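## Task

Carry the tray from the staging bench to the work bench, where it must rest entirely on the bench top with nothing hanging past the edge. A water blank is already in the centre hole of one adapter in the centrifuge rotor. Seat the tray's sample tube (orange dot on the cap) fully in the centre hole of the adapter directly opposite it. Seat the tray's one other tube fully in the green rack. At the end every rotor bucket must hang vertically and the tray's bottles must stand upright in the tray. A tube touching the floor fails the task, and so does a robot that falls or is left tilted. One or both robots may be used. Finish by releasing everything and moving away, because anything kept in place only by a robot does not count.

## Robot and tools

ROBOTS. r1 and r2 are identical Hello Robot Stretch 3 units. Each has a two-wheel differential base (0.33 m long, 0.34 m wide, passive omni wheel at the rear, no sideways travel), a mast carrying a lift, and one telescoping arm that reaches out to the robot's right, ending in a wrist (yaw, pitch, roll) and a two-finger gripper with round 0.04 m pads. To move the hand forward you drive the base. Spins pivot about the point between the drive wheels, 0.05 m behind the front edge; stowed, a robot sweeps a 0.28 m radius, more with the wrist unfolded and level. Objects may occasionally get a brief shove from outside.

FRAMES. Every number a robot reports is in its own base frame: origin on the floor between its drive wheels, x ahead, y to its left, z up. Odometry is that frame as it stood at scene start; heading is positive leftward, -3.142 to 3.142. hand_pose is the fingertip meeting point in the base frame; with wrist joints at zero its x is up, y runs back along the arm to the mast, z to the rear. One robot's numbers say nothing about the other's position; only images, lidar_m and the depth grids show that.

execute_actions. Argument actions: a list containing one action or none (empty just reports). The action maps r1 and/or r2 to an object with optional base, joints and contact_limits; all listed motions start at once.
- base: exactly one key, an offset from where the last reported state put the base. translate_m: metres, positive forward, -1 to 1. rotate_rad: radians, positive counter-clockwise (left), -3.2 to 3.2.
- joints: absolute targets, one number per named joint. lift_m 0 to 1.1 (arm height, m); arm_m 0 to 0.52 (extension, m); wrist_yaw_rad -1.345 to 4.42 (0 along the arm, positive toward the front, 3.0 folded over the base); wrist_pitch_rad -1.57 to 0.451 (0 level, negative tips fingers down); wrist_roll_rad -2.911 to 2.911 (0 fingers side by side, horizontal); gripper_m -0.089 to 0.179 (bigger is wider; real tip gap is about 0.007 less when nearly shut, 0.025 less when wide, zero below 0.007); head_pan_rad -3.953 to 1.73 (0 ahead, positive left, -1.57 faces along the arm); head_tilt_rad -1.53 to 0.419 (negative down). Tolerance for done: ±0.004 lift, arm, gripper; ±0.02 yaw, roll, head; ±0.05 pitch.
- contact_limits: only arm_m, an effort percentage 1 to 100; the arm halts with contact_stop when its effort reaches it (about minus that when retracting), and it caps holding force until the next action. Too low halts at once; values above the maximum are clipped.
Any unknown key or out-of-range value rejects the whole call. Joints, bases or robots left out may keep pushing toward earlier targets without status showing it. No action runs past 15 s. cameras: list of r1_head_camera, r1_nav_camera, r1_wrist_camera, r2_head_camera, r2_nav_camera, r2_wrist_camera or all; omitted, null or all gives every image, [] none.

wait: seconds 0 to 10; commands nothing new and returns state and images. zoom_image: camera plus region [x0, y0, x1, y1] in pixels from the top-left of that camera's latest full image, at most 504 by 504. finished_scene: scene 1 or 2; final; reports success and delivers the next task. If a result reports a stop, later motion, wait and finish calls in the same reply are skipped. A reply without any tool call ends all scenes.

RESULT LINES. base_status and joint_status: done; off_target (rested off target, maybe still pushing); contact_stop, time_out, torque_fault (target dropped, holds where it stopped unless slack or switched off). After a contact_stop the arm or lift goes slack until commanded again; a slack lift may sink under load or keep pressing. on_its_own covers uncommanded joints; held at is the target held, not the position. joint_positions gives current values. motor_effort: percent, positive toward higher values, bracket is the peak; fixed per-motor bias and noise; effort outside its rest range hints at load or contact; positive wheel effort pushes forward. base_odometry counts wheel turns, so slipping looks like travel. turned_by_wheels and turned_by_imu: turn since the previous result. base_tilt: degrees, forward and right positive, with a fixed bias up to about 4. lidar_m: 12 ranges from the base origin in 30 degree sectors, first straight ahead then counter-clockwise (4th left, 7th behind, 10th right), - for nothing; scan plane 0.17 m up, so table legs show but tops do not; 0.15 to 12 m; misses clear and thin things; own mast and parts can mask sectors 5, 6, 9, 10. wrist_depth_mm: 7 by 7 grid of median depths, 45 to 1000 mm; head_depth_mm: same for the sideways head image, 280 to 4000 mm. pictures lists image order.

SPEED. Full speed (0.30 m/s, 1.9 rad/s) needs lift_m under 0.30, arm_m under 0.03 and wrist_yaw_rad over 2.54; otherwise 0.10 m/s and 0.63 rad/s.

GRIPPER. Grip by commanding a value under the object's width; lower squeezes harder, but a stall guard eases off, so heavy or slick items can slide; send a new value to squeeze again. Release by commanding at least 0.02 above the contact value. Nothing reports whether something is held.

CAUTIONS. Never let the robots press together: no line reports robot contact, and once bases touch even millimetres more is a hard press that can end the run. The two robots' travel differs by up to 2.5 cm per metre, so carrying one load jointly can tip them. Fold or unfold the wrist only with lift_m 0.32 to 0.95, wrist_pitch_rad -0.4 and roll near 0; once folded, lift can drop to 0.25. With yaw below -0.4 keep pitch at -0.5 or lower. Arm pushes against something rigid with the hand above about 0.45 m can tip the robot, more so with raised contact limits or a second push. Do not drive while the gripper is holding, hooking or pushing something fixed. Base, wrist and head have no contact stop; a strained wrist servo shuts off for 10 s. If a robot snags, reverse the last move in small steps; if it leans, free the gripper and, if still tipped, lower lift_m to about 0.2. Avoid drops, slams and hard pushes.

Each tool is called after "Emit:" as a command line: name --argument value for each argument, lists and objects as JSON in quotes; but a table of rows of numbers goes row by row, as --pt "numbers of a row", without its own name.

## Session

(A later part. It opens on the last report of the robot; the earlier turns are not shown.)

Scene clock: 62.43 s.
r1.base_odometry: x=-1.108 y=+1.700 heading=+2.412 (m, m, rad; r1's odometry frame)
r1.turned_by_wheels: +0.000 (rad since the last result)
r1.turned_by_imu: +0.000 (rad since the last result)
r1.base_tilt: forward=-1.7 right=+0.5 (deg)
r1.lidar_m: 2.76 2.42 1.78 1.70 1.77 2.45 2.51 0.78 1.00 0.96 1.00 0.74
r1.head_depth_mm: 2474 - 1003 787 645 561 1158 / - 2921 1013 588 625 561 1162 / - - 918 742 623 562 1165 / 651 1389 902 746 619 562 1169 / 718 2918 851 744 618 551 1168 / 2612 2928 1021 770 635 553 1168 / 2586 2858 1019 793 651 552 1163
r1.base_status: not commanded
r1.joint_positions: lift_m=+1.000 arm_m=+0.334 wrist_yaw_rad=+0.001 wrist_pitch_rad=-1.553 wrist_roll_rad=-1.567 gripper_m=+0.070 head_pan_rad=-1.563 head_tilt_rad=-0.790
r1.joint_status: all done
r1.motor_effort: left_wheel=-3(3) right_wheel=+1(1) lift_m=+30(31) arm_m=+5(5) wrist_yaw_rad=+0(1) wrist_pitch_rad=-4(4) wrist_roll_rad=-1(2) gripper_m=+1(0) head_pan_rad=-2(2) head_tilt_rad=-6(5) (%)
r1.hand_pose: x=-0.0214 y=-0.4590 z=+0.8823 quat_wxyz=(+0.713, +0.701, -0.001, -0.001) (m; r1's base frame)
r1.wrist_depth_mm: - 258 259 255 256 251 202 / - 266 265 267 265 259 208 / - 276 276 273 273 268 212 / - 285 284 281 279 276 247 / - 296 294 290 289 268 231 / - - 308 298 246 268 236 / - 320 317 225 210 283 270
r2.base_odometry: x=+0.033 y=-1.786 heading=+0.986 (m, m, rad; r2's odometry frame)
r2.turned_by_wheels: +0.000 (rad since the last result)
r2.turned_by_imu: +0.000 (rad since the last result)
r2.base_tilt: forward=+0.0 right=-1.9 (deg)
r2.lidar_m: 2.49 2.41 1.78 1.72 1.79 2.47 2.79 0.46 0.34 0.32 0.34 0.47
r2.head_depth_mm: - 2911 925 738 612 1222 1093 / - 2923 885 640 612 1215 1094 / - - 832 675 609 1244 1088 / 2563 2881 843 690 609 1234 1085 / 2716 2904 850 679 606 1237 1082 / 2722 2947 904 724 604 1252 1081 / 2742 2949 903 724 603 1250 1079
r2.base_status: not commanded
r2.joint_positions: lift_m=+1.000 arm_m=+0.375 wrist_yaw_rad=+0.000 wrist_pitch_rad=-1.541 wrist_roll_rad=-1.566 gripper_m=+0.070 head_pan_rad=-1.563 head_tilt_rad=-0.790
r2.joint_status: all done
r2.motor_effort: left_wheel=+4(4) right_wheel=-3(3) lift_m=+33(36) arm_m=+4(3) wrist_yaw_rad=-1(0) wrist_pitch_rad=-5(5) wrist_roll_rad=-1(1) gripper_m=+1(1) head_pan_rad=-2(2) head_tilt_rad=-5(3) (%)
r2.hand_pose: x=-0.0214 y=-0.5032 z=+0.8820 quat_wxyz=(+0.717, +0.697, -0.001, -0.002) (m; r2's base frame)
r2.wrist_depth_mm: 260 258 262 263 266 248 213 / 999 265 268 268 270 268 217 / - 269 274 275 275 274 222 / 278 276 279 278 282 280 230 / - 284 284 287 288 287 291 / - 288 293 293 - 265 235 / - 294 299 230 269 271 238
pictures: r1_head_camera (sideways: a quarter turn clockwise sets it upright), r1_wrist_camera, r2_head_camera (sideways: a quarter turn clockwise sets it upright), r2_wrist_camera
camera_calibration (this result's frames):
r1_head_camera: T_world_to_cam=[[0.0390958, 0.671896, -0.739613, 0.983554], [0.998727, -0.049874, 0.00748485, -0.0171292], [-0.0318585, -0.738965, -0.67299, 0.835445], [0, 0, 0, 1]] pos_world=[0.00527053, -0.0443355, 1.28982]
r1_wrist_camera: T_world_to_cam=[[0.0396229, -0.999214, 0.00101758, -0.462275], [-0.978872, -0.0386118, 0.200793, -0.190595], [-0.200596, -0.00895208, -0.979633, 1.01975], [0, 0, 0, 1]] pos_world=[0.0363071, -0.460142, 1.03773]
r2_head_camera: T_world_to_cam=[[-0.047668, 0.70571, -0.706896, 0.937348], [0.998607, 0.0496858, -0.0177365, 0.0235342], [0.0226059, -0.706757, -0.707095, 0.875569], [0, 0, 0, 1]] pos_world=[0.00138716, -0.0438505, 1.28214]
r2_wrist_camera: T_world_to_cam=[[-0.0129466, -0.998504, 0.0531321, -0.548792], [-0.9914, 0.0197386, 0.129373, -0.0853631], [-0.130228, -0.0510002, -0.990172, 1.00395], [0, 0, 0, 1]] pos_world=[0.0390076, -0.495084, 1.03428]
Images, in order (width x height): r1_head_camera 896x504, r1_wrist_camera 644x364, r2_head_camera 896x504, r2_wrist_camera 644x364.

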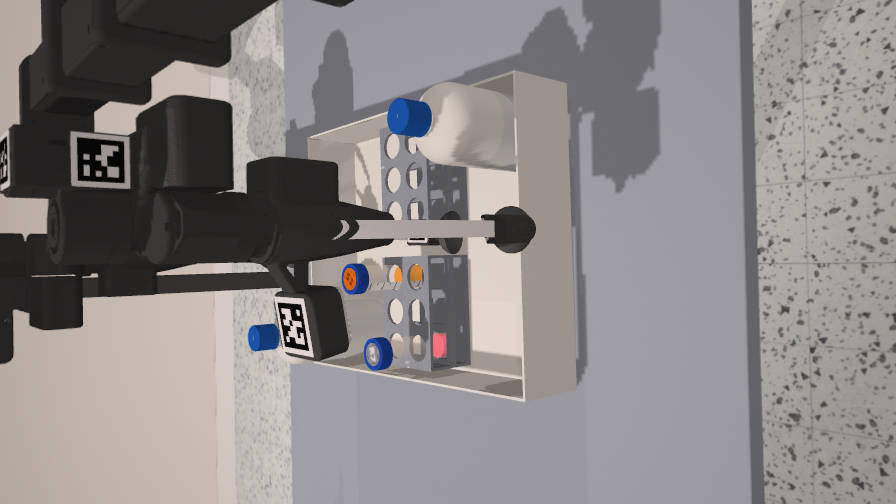

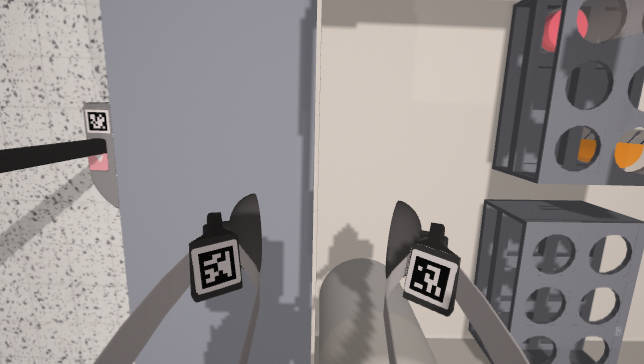

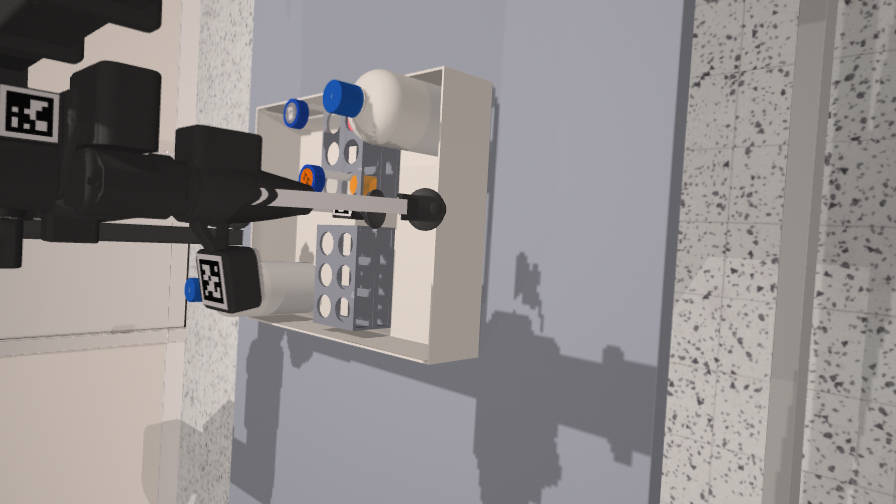

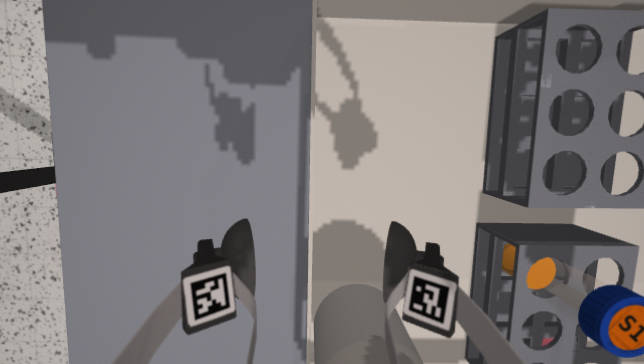

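Emit:
execute_actions --actions '[{"r1":{"joints":{"arm_m":0.329,"lift_m":0.92}},"r2":{"joints":{"arm_m":0.37,"lift_m":0.92}}}]' --cameras '["r1_wrist_camera","r2_wrist_camera"]'

Emit:
execute_actions --actions '[{"r1":{"joints":{"gripper_m":-0.04}},"r2":{"joints":{"gripper_m":-0.04}}}]' --cameras '[]'

Emit:
execute_actions --actions '[{"r1":{"joints":{"lift_m":1.05}},"r2":{"joints":{"lift_m":1.05}}}]' --cameras '["r1_head_camera"]'

Emit:
execute_actions --actions '[{"r1":{"base":{"translate_m":-0.6}},"r2":{"base":{"translate_m":0.6}}}]' --cameras '["r1_wrist_camera","r2_wrist_camera","r1_nav_camera"]'

Scene clock: 69.63 s.
r1.base_odometry: x=-1.108 y=+1.700 heading=+2.412 (m, m, rad; r1's odometry frame)
r1.turned_by_wheels: +0.000 (rad since the last result)
r1.turned_by_imu: +0.000 (rad since the last result)
r1.base_tilt: forward=-1.6 right=+0.6 (deg)
r1.lidar_m: 2.76 2.43 1.78 1.70 1.77 2.45 2.51 0.78 1.00 0.96 1.00 0.74
r1.head_depth_mm: 2606 2900 - 765 630 562 1157 / 2584 2825 932 590 626 561 1161 / 2590 - - 738 623 562 1165 / 2471 760 912 739 617 562 1165 / 729 2907 819 742 618 553 1169 / 2599 2937 1018 770 632 550 1163 / 2575 2854 1020 795 651 552 1171
r1.base_status: not commanded
r1.joint_positions: lift_m=+0.920 arm_m=+0.329 wrist_yaw_rad=+0.001 wrist_pitch_rad=-1.554 wrist_roll_rad=-1.567 gripper_m=+0.070 head_pan_rad=-1.563 head_tilt_rad=-0.790
r1.joint_status: all done
r1.motor_effort: left_wheel=-3(3) right_wheel=+1(2) lift_m=+30(31) arm_m=-4(4) wrist_yaw_rad=+0(1) wrist_pitch_rad=-3(4) wrist_roll_rad=-1(1) gripper_m=+0(0) head_pan_rad=-2(3) head_tilt_rad=-7(7) (%)
r1.hand_pose: x=-0.0214 y=-0.4547 z=+0.8023 quat_wxyz=(+0.713, +0.701, -0.001, -0.001) (m; r1's base frame)
r1.wrist_depth_mm: 182 182 182 181 180 181 178 / 188 188 188 187 186 186 182 / 194 194 194 193 194 193 187 / 202 200 200 199 198 199 193 / - 209 206 206 204 206 204 / - 216 216 214 213 213 205 / - 223 224 218 202 219 189
r2.base_odometry: x=+0.033 y=-1.786 heading=+0.986 (m, m, rad; r2's odometry frame)
r2.turned_by_wheels: +0.000 (rad since the last result)
r2.turned_by_imu: +0.000 (rad since the last result)
r2.base_tilt: forward=-0.1 right=-1.8 (deg)
r2.lidar_m: 2.49 2.41 1.77 1.72 1.79 2.47 2.78 0.46 0.34 0.32 0.34 0.47
r2.head_depth_mm: 2626 - 859 718 614 1227 1095 / 2594 - 824 640 609 1220 1086 / 2523 - - 679 610 1241 1092 / 717 2134 799 689 607 1231 1081 / 2666 2868 849 680 605 1236 1083 / 2715 2914 904 725 602 1254 1086 / 2743 2931 900 722 602 1252 1086
r2.base_status: not commanded
r2.joint_positions: lift_m=+0.920 arm_m=+0.370 wrist_yaw_rad=+0.000 wrist_pitch_rad=-1.541 wrist_roll_rad=-1.566 gripper_m=+0.070 head_pan_rad=-1.563 head_tilt_rad=-0.790
r2.joint_status: all done
r2.motor_effort: left_wheel=+4(4) right_wheel=-3(3) lift_m=+34(33) arm_m=-4(4) wrist_yaw_rad=+0(0) wrist_pitch_rad=-4(4) wrist_roll_rad=-1(1) gripper_m=+0(1) head_pan_rad=-2(2) head_tilt_rad=-2(4) (%)
r2.hand_pose: x=-0.0214 y=-0.4990 z=+0.8020 quat_wxyz=(+0.717, +0.697, -0.001, -0.002) (m; r2's base frame)
r2.wrist_depth_mm: 182 185 187 188 188 189 185 / 187 188 190 190 191 194 191 / 192 192 195 195 195 198 194 / 195 196 198 200 200 202 199 / 199 199 203 203 203 208 210 / 203 205 207 209 - 210 183 / 207 210 212 213 213 216 185
pictures: r1_wrist_camera, r2_wrist_camera
camera_calibration (this result's frames):
r1_wrist_camera: T_world_to_cam=[[0.0396226, -0.999214, 0.000822696, -0.457674], [-0.978872, -0.0386507, 0.200786, -0.174375], [-0.200596, -0.00876096, -0.979635, 0.941511], [0, 0, 0, 1]] pos_world=[0.036307, -0.455806, 0.957725]
r2_wrist_camera: T_world_to_cam=[[-0.0129471, -0.998514, 0.052942, -0.540248], [-0.9914, 0.0197145, 0.129376, -0.0751102], [-0.130228, -0.0508117, -0.990181, 0.925044], [0, 0, 0, 1]] pos_world=[0.0390076, -0.490962, 0.954281]
Images, in order (width x height): r1_wrist_camera 644x364, r2_wrist_camera 644x364.

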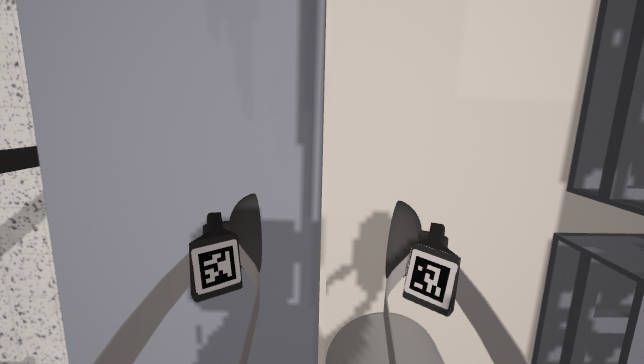

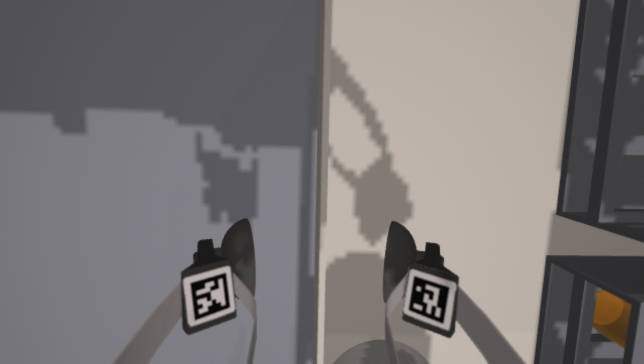

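Scene clock: 71.23 s.
r1.base_odometry: x=-1.108 y=+1.700 heading=+2.412 (m, m, rad; r1's odometry frame)
r1.turned_by_wheels: +0.000 (rad since the last result)
r1.turned_by_imu: +0.000 (rad since the last result)
r1.base_tilt: forward=-1.6 right=+0.7 (deg)
r1.lidar_m: 2.76 2.43 1.78 1.70 1.77 2.45 2.50 0.78 1.00 0.96 1.00 0.74
r1.head_depth_mm: 2643 2932 - 762 630 559 1156 / 2633 2849 934 588 625 560 1163 / 2598 - - 733 623 561 1166 / 2497 761 907 744 619 561 1163 / 726 2902 828 742 617 550 1166 / 2600 2893 1015 768 636 552 1167 / 2575 2910 1023 794 652 553 1168
r1.base_status: not commanded
r1.joint_positions: lift_m=+0.920 arm_m=+0.329 wrist_yaw_rad=+0.001 wrist_pitch_rad=-1.552 wrist_roll_rad=-1.570 gripper_m=-0.039 head_pan_rad=-1.563 head_tilt_rad=-0.790
r1.joint_status: all done
r1.motor_effort: left_wheel=-3(3) right_wheel=+2(2) lift_m=+36(37) arm_m=-4(4) wrist_yaw_rad=+0(1) wrist_pitch_rad=-4(5) wrist_roll_rad=+0(1) gripper_m=-16(94) head_pan_rad=-3(3) head_tilt_rad=-6(6) (%)
r1.hand_pose: x=-0.0214 y=-0.4550 z=+0.8020 quat_wxyz=(+0.713, +0.701, +0.000, +0.000) (m; r1's base frame)
r1.wrist_depth_mm: 181 182 181 180 178 178 177 / 187 186 187 187 184 184 180 / 192 194 193 191 190 190 186 / 200 200 199 197 196 196 190 / - 208 208 141 201 202 200 / - 213 217 212 210 210 203 / - 223 222 217 195 219 190
r2.base_odometry: x=+0.033 y=-1.786 heading=+0.986 (m, m, rad; r2's odometry frame)
r2.turned_by_wheels: +0.000 (rad since the last result)
r2.turned_by_imu: +0.000 (rad since the last result)
r2.base_tilt: forward=-0.2 right=-2.0 (deg)
r2.lidar_m: 2.49 2.41 1.78 1.72 1.79 2.47 2.79 0.45 0.34 0.32 0.34 0.47
r2.head_depth_mm: 2620 - 864 716 614 1227 1090 / 2615 - 784 641 610 1216 1091 / 2492 - - 679 610 1245 1093 / 715 2147 810 689 608 1237 1093 / 2650 2883 851 675 606 1229 1079 / 2701 2954 908 724 604 1254 1082 / 2749 2951 899 721 603 1251 1084
r2.base_status: not commanded
r2.joint_positions: lift_m=+0.920 arm_m=+0.370 wrist_yaw_rad=+0.000 wrist_pitch_rad=-1.541 wrist_roll_rad=-1.566 gripper_m=-0.039 head_pan_rad=-1.563 head_tilt_rad=-0.790
r2.joint_status: all done
r2.motor_effort: left_wheel=+4(4) right_wheel=-3(3) lift_m=+41(41) arm_m=-4(4) wrist_yaw_rad=+0(1) wrist_pitch_rad=-4(4) wrist_roll_rad=-1(1) gripper_m=-14(90) head_pan_rad=-2(2) head_tilt_rad=-5(3) (%)
r2.hand_pose: x=-0.0214 y=-0.4990 z=+0.8018 quat_wxyz=(+0.717, +0.697, -0.001, -0.002) (m; r2's base frame)
r2.wrist_depth_mm: 183 184 186 184 184 186 184 / 187 189 190 187 188 190 187 / 190 191 194 193 193 195 191 / 194 196 198 198 197 199 196 / 198 200 202 199 203 204 205 / 203 205 205 - 206 210 181 / 208 209 212 212 210 214 184
pictures: none
No camera images: the call's "cameras" was empty. Leave "cameras" out to get every camera's image.

Scene clock: 73.23 s.
r1.base_odometry: x=-1.108 y=+1.700 heading=+2.412 (m, m, rad; r1's odometry frame)
r1.turned_by_wheels: +0.000 (rad since the last result)
r1.turned_by_imu: +0.000 (rad since the last result)
r1.base_tilt: forward=-1.7 right=+0.5 (deg)
r1.lidar_m: 2.75 2.42 1.78 1.70 1.77 2.45 2.51 0.78 1.00 0.96 1.00 0.74
r1.head_depth_mm: 2661 2898 1005 740 645 561 1163 / 2592 2919 496 549 648 562 1164 / - - 673 560 647 562 1168 / 682 1348 694 649 646 562 1163 / 2536 719 669 555 649 551 1171 / 2595 2896 704 554 649 552 1168 / 2601 2931 1019 794 649 553 1170
r1.base_status: not commanded
r1.joint_positions: lift_m=+1.050 arm_m=+0.329 wrist_yaw_rad=+0.001 wrist_pitch_rad=-1.552 wrist_roll_rad=-1.570 gripper_m=-0.039 head_pan_rad=-1.563 head_tilt_rad=-0.790
r1.joint_status: all done
r1.motor_effort: left_wheel=-3(3) right_wheel=+2(2) lift_m=+45(47) arm_m=-4(4) wrist_yaw_rad=-1(0) wrist_pitch_rad=-4(4) wrist_roll_rad=+0(0) gripper_m=-16(14) head_pan_rad=-3(3) head_tilt_rad=-7(7) (%)
r1.hand_pose: x=-0.0214 y=-0.4550 z=+0.9316 quat_wxyz=(+0.713, +0.701, +0.000, +0.000) (m; r1's base frame)
r1.wrist_depth_mm: - - 305 300 178 179 176 / - - 313 311 184 183 181 / - 325 323 319 190 189 187 / - 335 335 199 195 196 189 / - - 344 138 202 202 199 / - - 361 285 209 210 204 / - - 378 291 197 218 189
r2.base_odometry: x=+0.033 y=-1.786 heading=+0.986 (m, m, rad; r2's odometry frame)
r2.turned_by_wheels: +0.000 (rad since the last result)
r2.turned_by_imu: +0.000 (rad since the last result)
r2.base_tilt: forward=-0.1 right=-1.8 (deg)
r2.lidar_m: 2.49 2.41 1.78 1.72 1.79 2.48 2.79 0.46 0.34 0.32 0.34 0.47
r2.head_depth_mm: 2656 2847 569 736 614 1223 1095 / 2772 707 543 714 610 1219 1097 / - - 669 713 609 1235 1091 / 2547 816 678 709 607 1233 1084 / 2626 805 656 727 606 1230 1081 / 2736 2914 875 726 604 1256 1085 / 2705 2961 902 724 602 1254 1082
r2.base_status: not commanded
r2.joint_positions: lift_m=+1.050 arm_m=+0.370 wrist_yaw_rad=+0.000 wrist_pitch_rad=-1.541 wrist_roll_rad=-1.566 gripper_m=-0.039 head_pan_rad=-1.563 head_tilt_rad=-0.790
r2.joint_status: all done
r2.motor_effort: left_wheel=+4(4) right_wheel=-3(3) lift_m=+51(53) arm_m=-4(4) wrist_yaw_rad=+0(0) wrist_pitch_rad=-4(4) wrist_roll_rad=-1(1) gripper_m=-13(13) head_pan_rad=-2(2) head_tilt_rad=-4(3) (%)
r2.hand_pose: x=-0.0214 y=-0.4990 z=+0.9315 quat_wxyz=(+0.717, +0.697, -0.001, -0.002) (m; r2's base frame)
r2.wrist_depth_mm: - 304 308 184 185 186 184 / - 313 314 189 189 190 187 / - 319 321 192 192 194 191 / - 324 330 197 197 200 196 / - 333 337 199 202 204 205 / - 342 342 - 207 209 180 / - 349 353 281 210 214 183
pictures: r1_head_camera (sideways: a quarter turn clockwise sets it upright)
camera_calibration (this result's frames):
r1_head_camera: T_world_to_cam=[[0.0390957, 0.671895, -0.739613, 0.983554], [0.998727, -0.0498739, 0.00748486, -0.0171292], [-0.0318584, -0.738965, -0.67299, 0.835445], [0, 0, 0, 1]] pos_world=[0.00527054, -0.0443355, 1.28982]
Images, in order (width x height): r1_head_camera 896x504.

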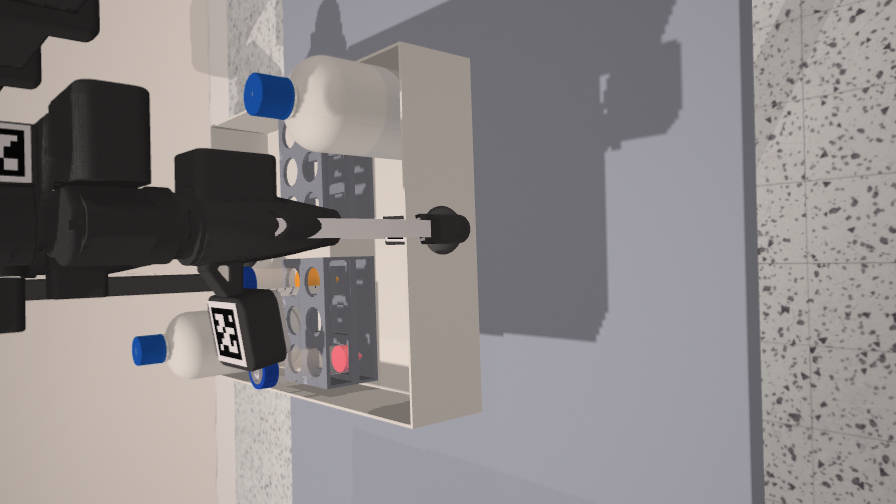

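Scene clock: 81.03 s.
r1.base_odometry: x=-0.661 y=+1.300 heading=+2.412 (m, m, rad; r1's odometry frame)
r1.turned_by_wheels: +0.000 (rad since the last result)
r1.turned_by_imu: +0.000 (rad since the last result)
r1.base_tilt: forward=-1.8 right=+0.6 (deg)
r1.lidar_m: 1.31 2.43 1.76 1.69 1.79 2.46 1.91 2.11 0.33 0.96 0.99 1.31
r1.head_depth_mm: 2698 2893 2433 1844 1566 1258 1160 / 2555 2888 499 553 646 561 1103 / - - 672 564 648 549 1141 / 680 1350 689 652 647 550 1165 / 2563 1019 670 557 650 549 1162 / 2588 2860 673 555 650 552 1161 / 2593 2911 1019 796 650 552 1169
r1.base_status: done
r1.joint_positions: lift_m=+1.050 arm_m=+0.329 wrist_yaw_rad=+0.001 wrist_pitch_rad=-1.547 wrist_roll_rad=-1.572 gripper_m=-0.039 head_pan_rad=-1.563 head_tilt_rad=-0.790
r1.joint_status: not commanded
r1.motor_effort: left_wheel=-2(6) right_wheel=+1(2) lift_m=+45(46) arm_m=-4(4) wrist_yaw_rad=-1(0) wrist_pitch_rad=-7(7) wrist_roll_rad=+1(1) gripper_m=-16(16) head_pan_rad=-2(2) head_tilt_rad=-6(7) (%)
r1.hand_pose: x=-0.0214 y=-0.4564 z=+0.9315 quat_wxyz=(+0.715, +0.699, +0.001, +0.001) (m; r1's base frame)
r1.wrist_depth_mm: - 306 302 298 178 179 177 / - - 315 310 184 184 181 / - 319 322 318 189 191 187 / - 336 332 264 196 196 192 / - - 349 - 203 203 202 / - - 360 356 209 211 204 / - - - 293 194 220 191
r2.base_odometry: x=+0.364 y=-1.285 heading=+0.986 (m, m, rad; r2's odometry frame)
r2.turned_by_wheels: +0.000 (rad since the last result)
r2.turned_by_imu: -0.004 (rad since the last result)
r2.base_tilt: forward=+0.1 right=-1.9 (deg)
r2.lidar_m: 1.90 2.41 1.78 1.71 1.78 2.46 1.26 0.47 0.34 0.33 0.34 2.11
r2.head_depth_mm: 2678 2842 837 738 614 1250 1095 / 2750 709 546 714 611 1236 1090 / - - 678 711 608 1236 1092 / 2574 811 677 730 608 1244 1089 / 2649 784 666 726 604 750 1085 / 2728 2942 2172 1792 635 1251 1122 / 2723 2939 2218 1783 1482 1282 1119
r2.base_status: done
r2.joint_positions: lift_m=+1.050 arm_m=+0.370 wrist_yaw_rad=+0.000 wrist_pitch_rad=-1.537 wrist_roll_rad=-1.568 gripper_m=-0.039 head_pan_rad=-1.563 head_tilt_rad=-0.790
r2.joint_status: not commanded
r2.motor_effort: left_wheel=+5(10) right_wheel=-4(5) lift_m=+51(51) arm_m=-4(4) wrist_yaw_rad=+0(0) wrist_pitch_rad=-7(7) wrist_roll_rad=+0(1) gripper_m=-13(14) head_pan_rad=-2(3) head_tilt_rad=-3(5) (%)
r2.hand_pose: x=-0.0214 y=-0.5001 z=+0.9314 quat_wxyz=(+0.719, +0.695, -0.001, -0.001) (m; r2's base frame)
r2.wrist_depth_mm: - 305 306 184 186 188 183 / - 312 310 188 189 190 187 / - 318 322 193 193 194 192 / - 324 329 199 198 199 197 / - 332 337 199 202 205 204 / - 340 341 - 207 210 181 / - 352 352 350 209 215 185
pictures: r1_nav_camera (sideways: a quarter turn counterclockwise sets it upright), r1_wrist_camera, r2_wrist_camera
camera_calibration (this result's frames):
r1_nav_camera: T_world_to_cam=[[0.0356104, -0.692797, 0.720253, -0.901039], [-0.997979, -0.0626035, -0.0108754, 0.0674954], [0.0526248, -0.718411, -0.693626, 0.85398], [0, 0, 0, 1]] pos_world=[0.0545048, -0.00650295, 1.24205]
r1_wrist_camera: T_world_to_cam=[[0.0446854, -0.998972, 0.00764114, -0.465658], [-0.978649, -0.0422377, 0.201153, -0.202368], [-0.200624, -0.0164666, -0.97953, 1.06451], [0, 0, 0, 1]] pos_world=[0.0363265, -0.456198, 1.08698]
r2_wrist_camera: T_world_to_cam=[[-0.0108957, -0.998301, 0.0572336, -0.552048], [-0.99143, 0.0182369, 0.129357, -0.0925486], [-0.130181, -0.0553337, -0.989945, 1.05062], [0, 0, 0, 1]] pos_world=[0.0390006, -0.491287, 1.08363]
Images, in order (width x height): r1_nav_camera 672x504, r1_wrist_camera 644x364, r2_wrist_camera 644x364.

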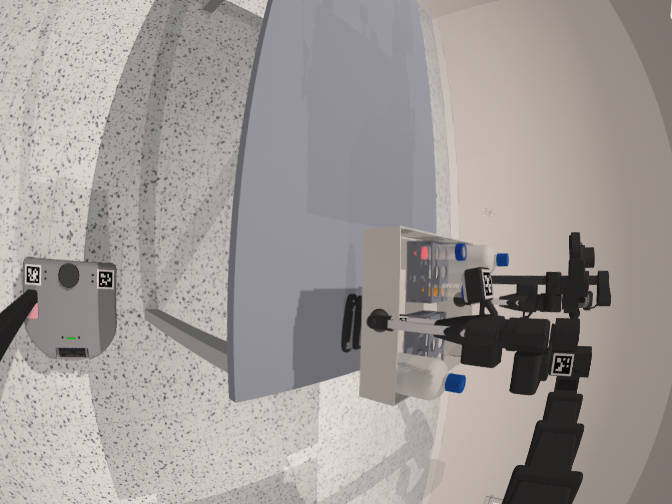

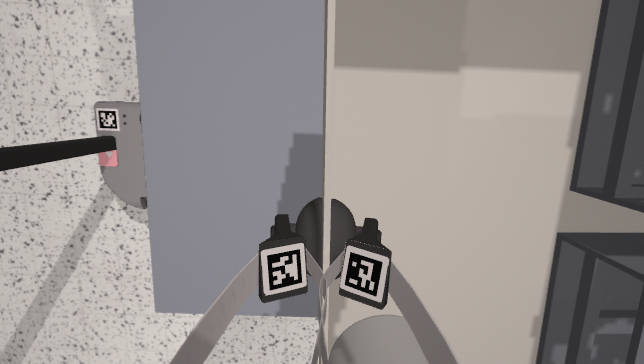

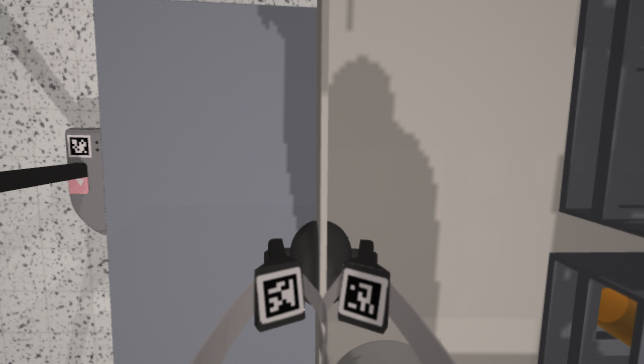

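Emit:
execute_actions --actions '[{"r1":{"base":{"translate_m":-1.0},"joints":{"arm_m":0.337}},"r2":{"base":{"translate_m":1.0}}}]' --cameras '["r1_head_camera","r2_nav_camera"]'

Scene clock: 106.43 s.
r1.base_odometry: x=+0.085 y=+0.633 heading=+2.412 (m, m, rad; r1's odometry frame)
r1.turned_by_wheels: +0.000 (rad since the last result)
r1.turned_by_imu: +0.000 (rad since the last result)
r1.base_tilt: forward=-1.6 right=+0.7 (deg)
r1.lidar_m: 2.29 2.40 1.78 1.73 1.79 2.47 2.32 0.94 1.30 1.30 1.27 0.91
r1.head_depth_mm: 2677 2906 2434 1851 1564 1342 1159 / 2540 2882 503 562 1580 1336 1166 / - - 672 570 1586 1337 1165 / 682 778 690 610 1566 1341 1165 / 2554 1359 673 559 1576 1336 1167 / 2608 2825 674 579 1577 1339 1165 / 2598 2877 2458 1934 1578 1348 1161
r1.base_status: done
r1.joint_positions: lift_m=+1.050 arm_m=+0.337 wrist_yaw_rad=+0.001 wrist_pitch_rad=-1.555 wrist_roll_rad=-1.575 gripper_m=-0.039 head_pan_rad=-1.563 head_tilt_rad=-0.790
r1.joint_status: all done
r1.motor_effort: left_wheel=-2(5) right_wheel=-1(3) lift_m=+45(45) arm_m=+5(5) wrist_yaw_rad=+0(0) wrist_pitch_rad=-3(7) wrist_roll_rad=+2(2) gripper_m=-16(15) head_pan_rad=-2(2) head_tilt_rad=-6(7) (%)
r1.hand_pose: x=-0.0214 y=-0.4615 z=+0.9317 quat_wxyz=(+0.712, +0.702, +0.002, +0.002) (m; r1's base frame)
r1.wrist_depth_mm: - - - 180 178 177 176 / - - - 186 183 183 180 / - - - 192 190 189 186 / - - - 197 196 196 190 / - - - 126 203 202 200 / - - - - 210 211 204 / - - - - 195 218 192
r2.base_odometry: x=+0.916 y=-0.451 heading=+0.986 (m, m, rad; r2's odometry frame)
r2.turned_by_wheels: +0.000 (rad since the last result)
r2.turned_by_imu: -0.006 (rad since the last result)
r2.base_tilt: forward=-0.1 right=-2.1 (deg)
r2.lidar_m: 1.32 2.42 1.77 1.70 1.77 2.43 1.31 0.93 1.30 1.30 1.31 0.93
r2.head_depth_mm: 2715 2840 2089 1837 1511 1298 1133 / 2731 684 545 1759 1511 1294 1131 / - - 679 1762 1519 1296 1131 / 1294 806 676 1660 1503 1286 1124 / 2670 778 675 1712 1496 1280 1122 / 2739 2911 2173 1795 1491 1277 1122 / 2742 2960 2247 1779 1481 1273 1117
r2.base_status: done
r2.joint_positions: lift_m=+1.050 arm_m=+0.370 wrist_yaw_rad=+0.001 wrist_pitch_rad=-1.542 wrist_roll_rad=-1.573 gripper_m=-0.039 head_pan_rad=-1.563 head_tilt_rad=-0.790
r2.joint_status: not commanded
r2.motor_effort: left_wheel=+6(11) right_wheel=-4(6) lift_m=+51(51) arm_m=-4(4) wrist_yaw_rad=+0(1) wrist_pitch_rad=-4(7) wrist_roll_rad=+1(1) gripper_m=-14(14) head_pan_rad=-2(2) head_tilt_rad=-4(3) (%)
r2.hand_pose: x=-0.0214 y=-0.4986 z=+0.9315 quat_wxyz=(+0.717, +0.697, +0.001, +0.001) (m; r2's base frame)
r2.wrist_depth_mm: - - - 185 185 186 183 / - - - 189 188 190 187 / - - - 193 193 194 190 / - - - 198 196 200 195 / - - - 199 201 203 205 / - - - - 207 208 178 / - - - - 211 214 184
pictures: r1_head_camera (sideways: a quarter turn clockwise sets it upright), r2_nav_camera (sideways: a quarter turn counterclockwise sets it upright)
camera_calibration (this result's frames):
r1_head_camera: T_world_to_cam=[[0.0390956, 0.671895, -0.739613, 0.983554], [0.998727, -0.0498738, 0.00748486, -0.0171292], [-0.0318583, -0.738965, -0.67299, 0.835445], [0, 0, 0, 1]] pos_world=[0.00527054, -0.0443355, 1.28982]
r2_nav_camera: T_world_to_cam=[[0.0213796, -0.674753, 0.737733, -0.915797], [-0.99935, 0.0069882, 0.035353, 0.0209229], [-0.02901, -0.73801, -0.674166, 0.846967], [0, 0, 0, 1]] pos_world=[0.0650592, 0.00698673, 1.24587]
Images, in order (width x height): r1_head_camera 896x504, r2_nav_camera 672x504.

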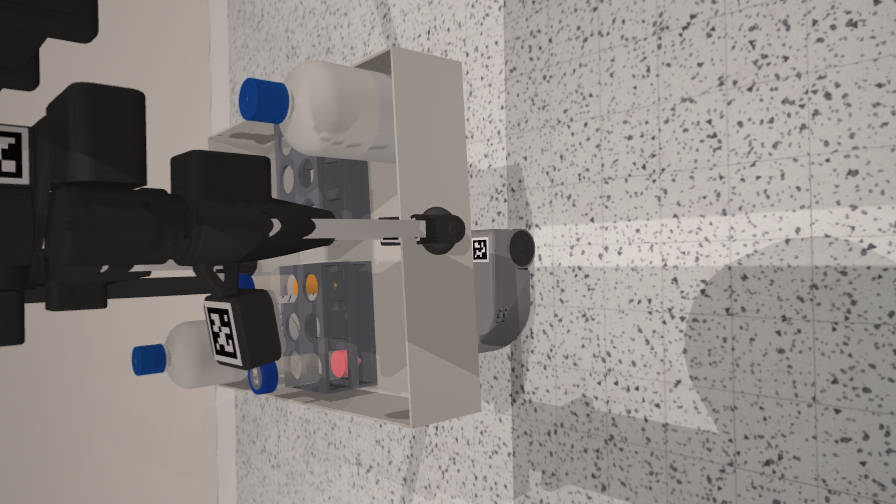

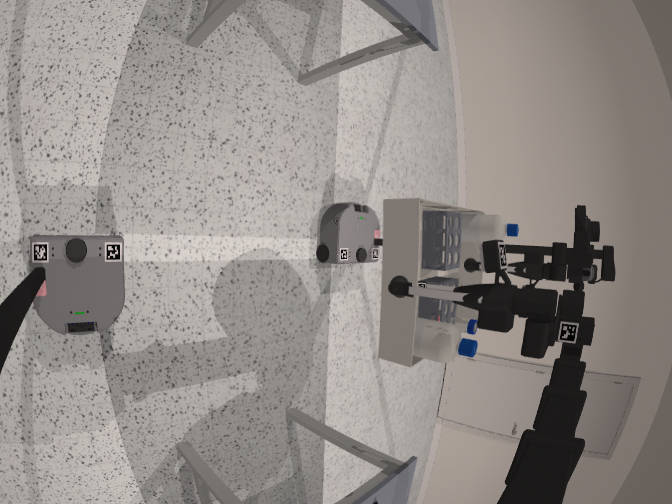

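Emit:
execute_actions --actions '[{"r1":{"base":{"translate_m":-0.8}},"r2":{"base":{"translate_m":0.8}}}]' --cameras '["r1_nav_camera","r2_nav_camera"]'

Scene clock: 117.90 s.
r1.base_odometry: x=+0.681 y=+0.100 heading=+2.412 (m, m, rad; r1's odometry frame)
r1.turned_by_wheels: +0.000 (rad since the last result)
r1.turned_by_imu: +0.000 (rad since the last result)
r1.base_tilt: forward=-1.7 right=+0.7 (deg)
r1.lidar_m: 1.68 2.44 1.79 1.73 1.80 2.48 1.54 1.33 0.31 0.33 3.16 1.90
r1.head_depth_mm: 2683 2905 1000 739 645 548 1162 / 2562 2884 501 561 647 549 1139 / - - 672 568 664 575 838 / 676 745 697 564 1576 1340 1169 / 2490 1401 673 556 1575 1343 1168 / 2603 2781 693 560 1582 1343 1162 / 2590 2929 2458 1943 1577 1345 1164
r1.base_status: done
r1.joint_positions: lift_m=+1.050 arm_m=+0.337 wrist_yaw_rad=+0.002 wrist_pitch_rad=-1.560 wrist_roll_rad=-1.577 gripper_m=-0.039 head_pan_rad=-1.563 head_tilt_rad=-0.790
r1.joint_status: not commanded
r1.motor_effort: left_wheel=-2(4) right_wheel=+0(4) lift_m=+46(45) arm_m=+5(5) wrist_yaw_rad=-1(1) wrist_pitch_rad=-1(2) wrist_roll_rad=+3(4) gripper_m=-17(17) head_pan_rad=-2(3) head_tilt_rad=-5(7) (%)
r1.hand_pose: x=-0.0214 y=-0.4605 z=+0.9318 quat_wxyz=(+0.711, +0.703, +0.003, +0.003) (m; r1's base frame)
r1.wrist_depth_mm: - - - 180 178 178 175 / - - - 185 183 184 180 / - - - 193 188 189 185 / - - 558 196 196 195 189 / - - 348 - 203 202 200 / - - 363 286 209 209 201 / - - 374 216 195 217 191
r2.base_odometry: x=+1.357 y=+0.216 heading=+0.987 (m, m, rad; r2's odometry frame)
r2.turned_by_wheels: +0.000 (rad since the last result)
r2.turned_by_imu: -0.005 (rad since the last result)
r2.base_tilt: forward=+0.0 right=-2.1 (deg)
r2.lidar_m: 1.31 2.42 1.77 1.71 1.77 2.42 1.69 1.93 3.20 0.34 0.34 0.48
r2.head_depth_mm: 2693 2838 2060 1808 1516 1291 1139 / 2761 704 544 1780 1517 1286 1126 / - - 679 1762 1504 1286 1130 / 1287 796 676 1621 1503 1285 1126 / 2627 736 671 709 605 779 1088 / 2742 2888 838 723 606 1258 1089 / 2736 2945 899 722 603 1251 1083
r2.base_status: done
r2.joint_positions: lift_m=+1.050 arm_m=+0.370 wrist_yaw_rad=+0.002 wrist_pitch_rad=-1.546 wrist_roll_rad=-1.575 gripper_m=-0.039 head_pan_rad=-1.563 head_tilt_rad=-0.790
r2.joint_status: not commanded
r2.motor_effort: left_wheel=+6(13) right_wheel=-5(7) lift_m=+51(51) arm_m=-4(4) wrist_yaw_rad=-2(2) wrist_pitch_rad=-2(4) wrist_roll_rad=+2(2) gripper_m=-14(14) head_pan_rad=-2(2) head_tilt_rad=-3(4) (%)
r2.hand_pose: x=-0.0214 y=-0.4977 z=+0.9316 quat_wxyz=(+0.716, +0.699, +0.002, +0.002) (m; r2's base frame)
r2.wrist_depth_mm: - 306 309 184 185 186 182 / - 313 318 188 189 190 186 / - 321 - 193 192 194 189 / - - - 197 197 199 194 / - - - 200 201 202 203 / - - - - 206 209 178 / - - - - 212 214 183
pictures: r1_nav_camera (sideways: a quarter turn counterclockwise sets it upright), r2_nav_camera (sideways: a quarter turn counterclockwise sets it upright)
camera_calibration (this result's frames):
r1_nav_camera: T_world_to_cam=[[0.0356106, -0.692797, 0.720253, -0.901039], [-0.997979, -0.0626037, -0.0108754, 0.0674954], [0.052625, -0.71841, -0.693626, 0.853981], [0, 0, 0, 1]] pos_world=[0.0545048, -0.00650293, 1.24205]
r2_nav_camera: T_world_to_cam=[[0.0213796, -0.674754, 0.737733, -0.915797], [-0.99935, 0.00698819, 0.035353, 0.0209229], [-0.02901, -0.73801, -0.674166, 0.846967], [0, 0, 0, 1]] pos_world=[0.0650592, 0.00698674, 1.24587]
Images, in order (width x height): r1_nav_camera 672x504, r2_nav_camera 672x504.

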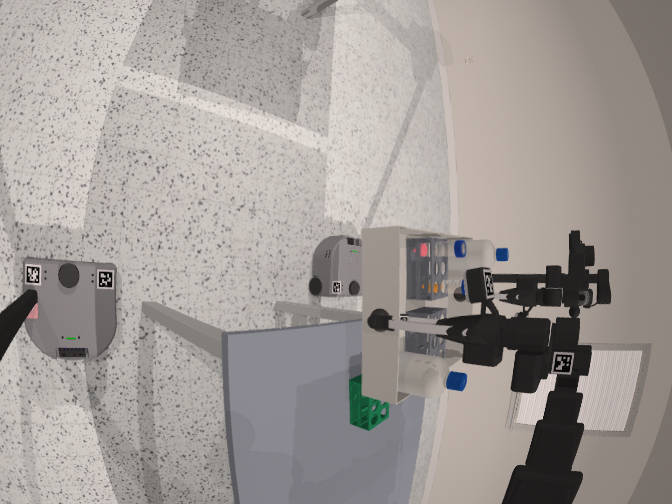

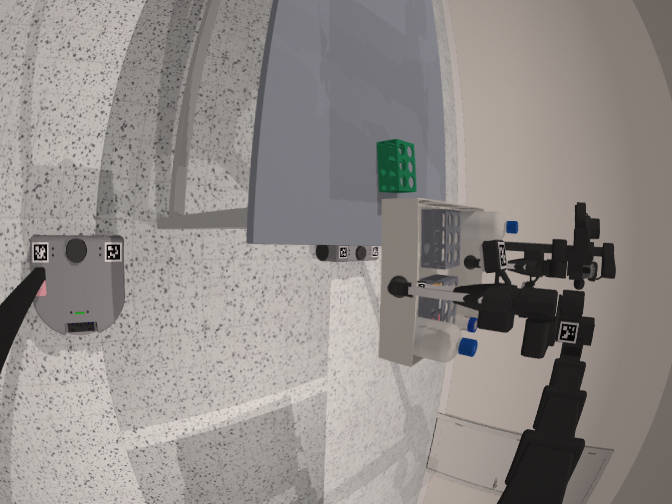

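Emit:
execute_actions --actions '[{"r1":{"base":{"translate_m":-0.8},"joints":{"arm_m":0.329}},"r2":{"base":{"translate_m":0.8}}}]' --cameras '["r1_nav_camera","r2_nav_camera"]'

Scene clock: 134.53 s.
r1.base_odometry: x=+1.277 y=-0.433 heading=+2.412 (m, m, rad; r1's odometry frame)
r1.turned_by_wheels: +0.000 (rad since the last result)
r1.turned_by_imu: -0.001 (rad since the last result)
r1.base_tilt: forward=-1.6 right=+0.6 (deg)
r1.lidar_m: 2.47 2.44 1.79 1.73 1.81 2.49 1.00 0.77 0.98 0.94 0.98 0.74
r1.head_depth_mm: 2660 2914 1003 762 644 548 1132 / 2540 2879 497 555 646 549 1141 / - - 672 559 648 549 1144 / 670 744 714 653 649 551 1142 / 2464 2726 670 556 650 551 1137 / 2552 2756 674 549 652 552 1153 / 2566 2884 1019 795 651 553 1144
r1.base_status: done
r1.joint_positions: lift_m=+1.050 arm_m=+0.329 wrist_yaw_rad=+0.003 wrist_pitch_rad=-1.560 wrist_roll_rad=-1.579 gripper_m=-0.039 head_pan_rad=-1.563 head_tilt_rad=-0.790
r1.joint_status: all done
r1.motor_effort: left_wheel=-1(2) right_wheel=-1(4) lift_m=+45(46) arm_m=-3(4) wrist_yaw_rad=-1(2) wrist_pitch_rad=+0(5) wrist_roll_rad=+4(4) gripper_m=-18(16) head_pan_rad=-2(3) head_tilt_rad=-7(7) (%)
r1.hand_pose: x=-0.0214 y=-0.4529 z=+0.9318 quat_wxyz=(+0.711, +0.704, +0.004, +0.004) (m; r1's base frame)
r1.wrist_depth_mm: - 306 303 180 178 179 175 / - 321 314 186 183 183 180 / - 325 322 192 190 190 185 / - 337 335 197 196 194 193 / - - 347 - 203 203 197 / - - 366 212 209 210 201 / - - 378 219 194 218 208
r2.base_odometry: x=+1.798 y=+0.883 heading=+0.987 (m, m, rad; r2's odometry frame)
r2.turned_by_wheels: +0.000 (rad since the last result)
r2.turned_by_imu: -0.005 (rad since the last result)
r2.base_tilt: forward=+0.0 right=-2.1 (deg)
r2.lidar_m: 1.55 2.43 1.77 1.71 1.77 2.41 2.48 0.48 0.35 0.34 0.35 0.47
r2.head_depth_mm: 2681 2857 835 736 613 1241 1093 / 2733 712 547 714 612 1238 1094 / - - 674 711 609 1232 1093 / 740 808 675 708 606 1269 1086 / 2627 753 671 707 606 1256 1089 / 2687 2928 873 723 605 1256 1084 / 2725 2973 902 720 603 1253 1081
r2.base_status: done
r2.joint_positions: lift_m=+1.050 arm_m=+0.370 wrist_yaw_rad=+0.003 wrist_pitch_rad=-1.546 wrist_roll_rad=-1.577 gripper_m=-0.039 head_pan_rad=-1.563 head_tilt_rad=-0.790
r2.joint_status: not commanded
r2.motor_effort: left_wheel=+7(13) right_wheel=-6(7) lift_m=+51(51) arm_m=-4(4) wrist_yaw_rad=-2(2) wrist_pitch_rad=-1(5) wrist_roll_rad=+3(3) gripper_m=-14(14) head_pan_rad=-2(2) head_tilt_rad=-3(3) (%)
r2.hand_pose: x=-0.0214 y=-0.4975 z=+0.9316 quat_wxyz=(+0.715, +0.699, +0.004, +0.003) (m; r2's base frame)
r2.wrist_depth_mm: - 307 311 185 185 187 182 / - 313 314 188 190 190 185 / - 318 322 193 192 195 191 / - 326 329 197 197 199 194 / - 335 334 203 201 204 203 / - 343 342 - 206 210 179 / - 349 352 214 210 213 183
pictures: r1_nav_camera (sideways: a quarter turn counterclockwise sets it upright), r2_nav_camera (sideways: a quarter turn counterclockwise sets it upright)
camera_calibration (this result's frames):
r1_nav_camera: T_world_to_cam=[[0.0356106, -0.692797, 0.720253, -0.901039], [-0.997979, -0.0626037, -0.0108754, 0.0674954], [0.052625, -0.718411, -0.693626, 0.85398], [0, 0, 0, 1]] pos_world=[0.0545048, -0.00650294, 1.24205]
r2_nav_camera: T_world_to_cam=[[0.0213796, -0.674754, 0.737733, -0.915797], [-0.99935, 0.0069882, 0.035353, 0.0209229], [-0.02901, -0.73801, -0.674166, 0.846967], [0, 0, 0, 1]] pos_world=[0.0650592, 0.00698674, 1.24587]
Images, in order (width x height): r1_nav_camera 672x504, r2_nav_camera 672x504.

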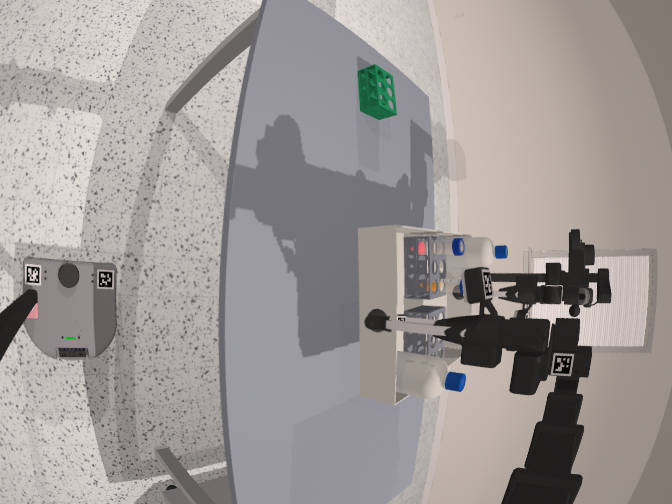

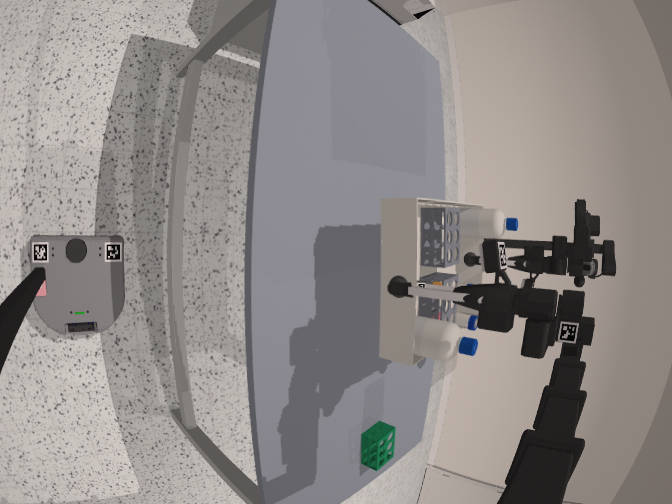

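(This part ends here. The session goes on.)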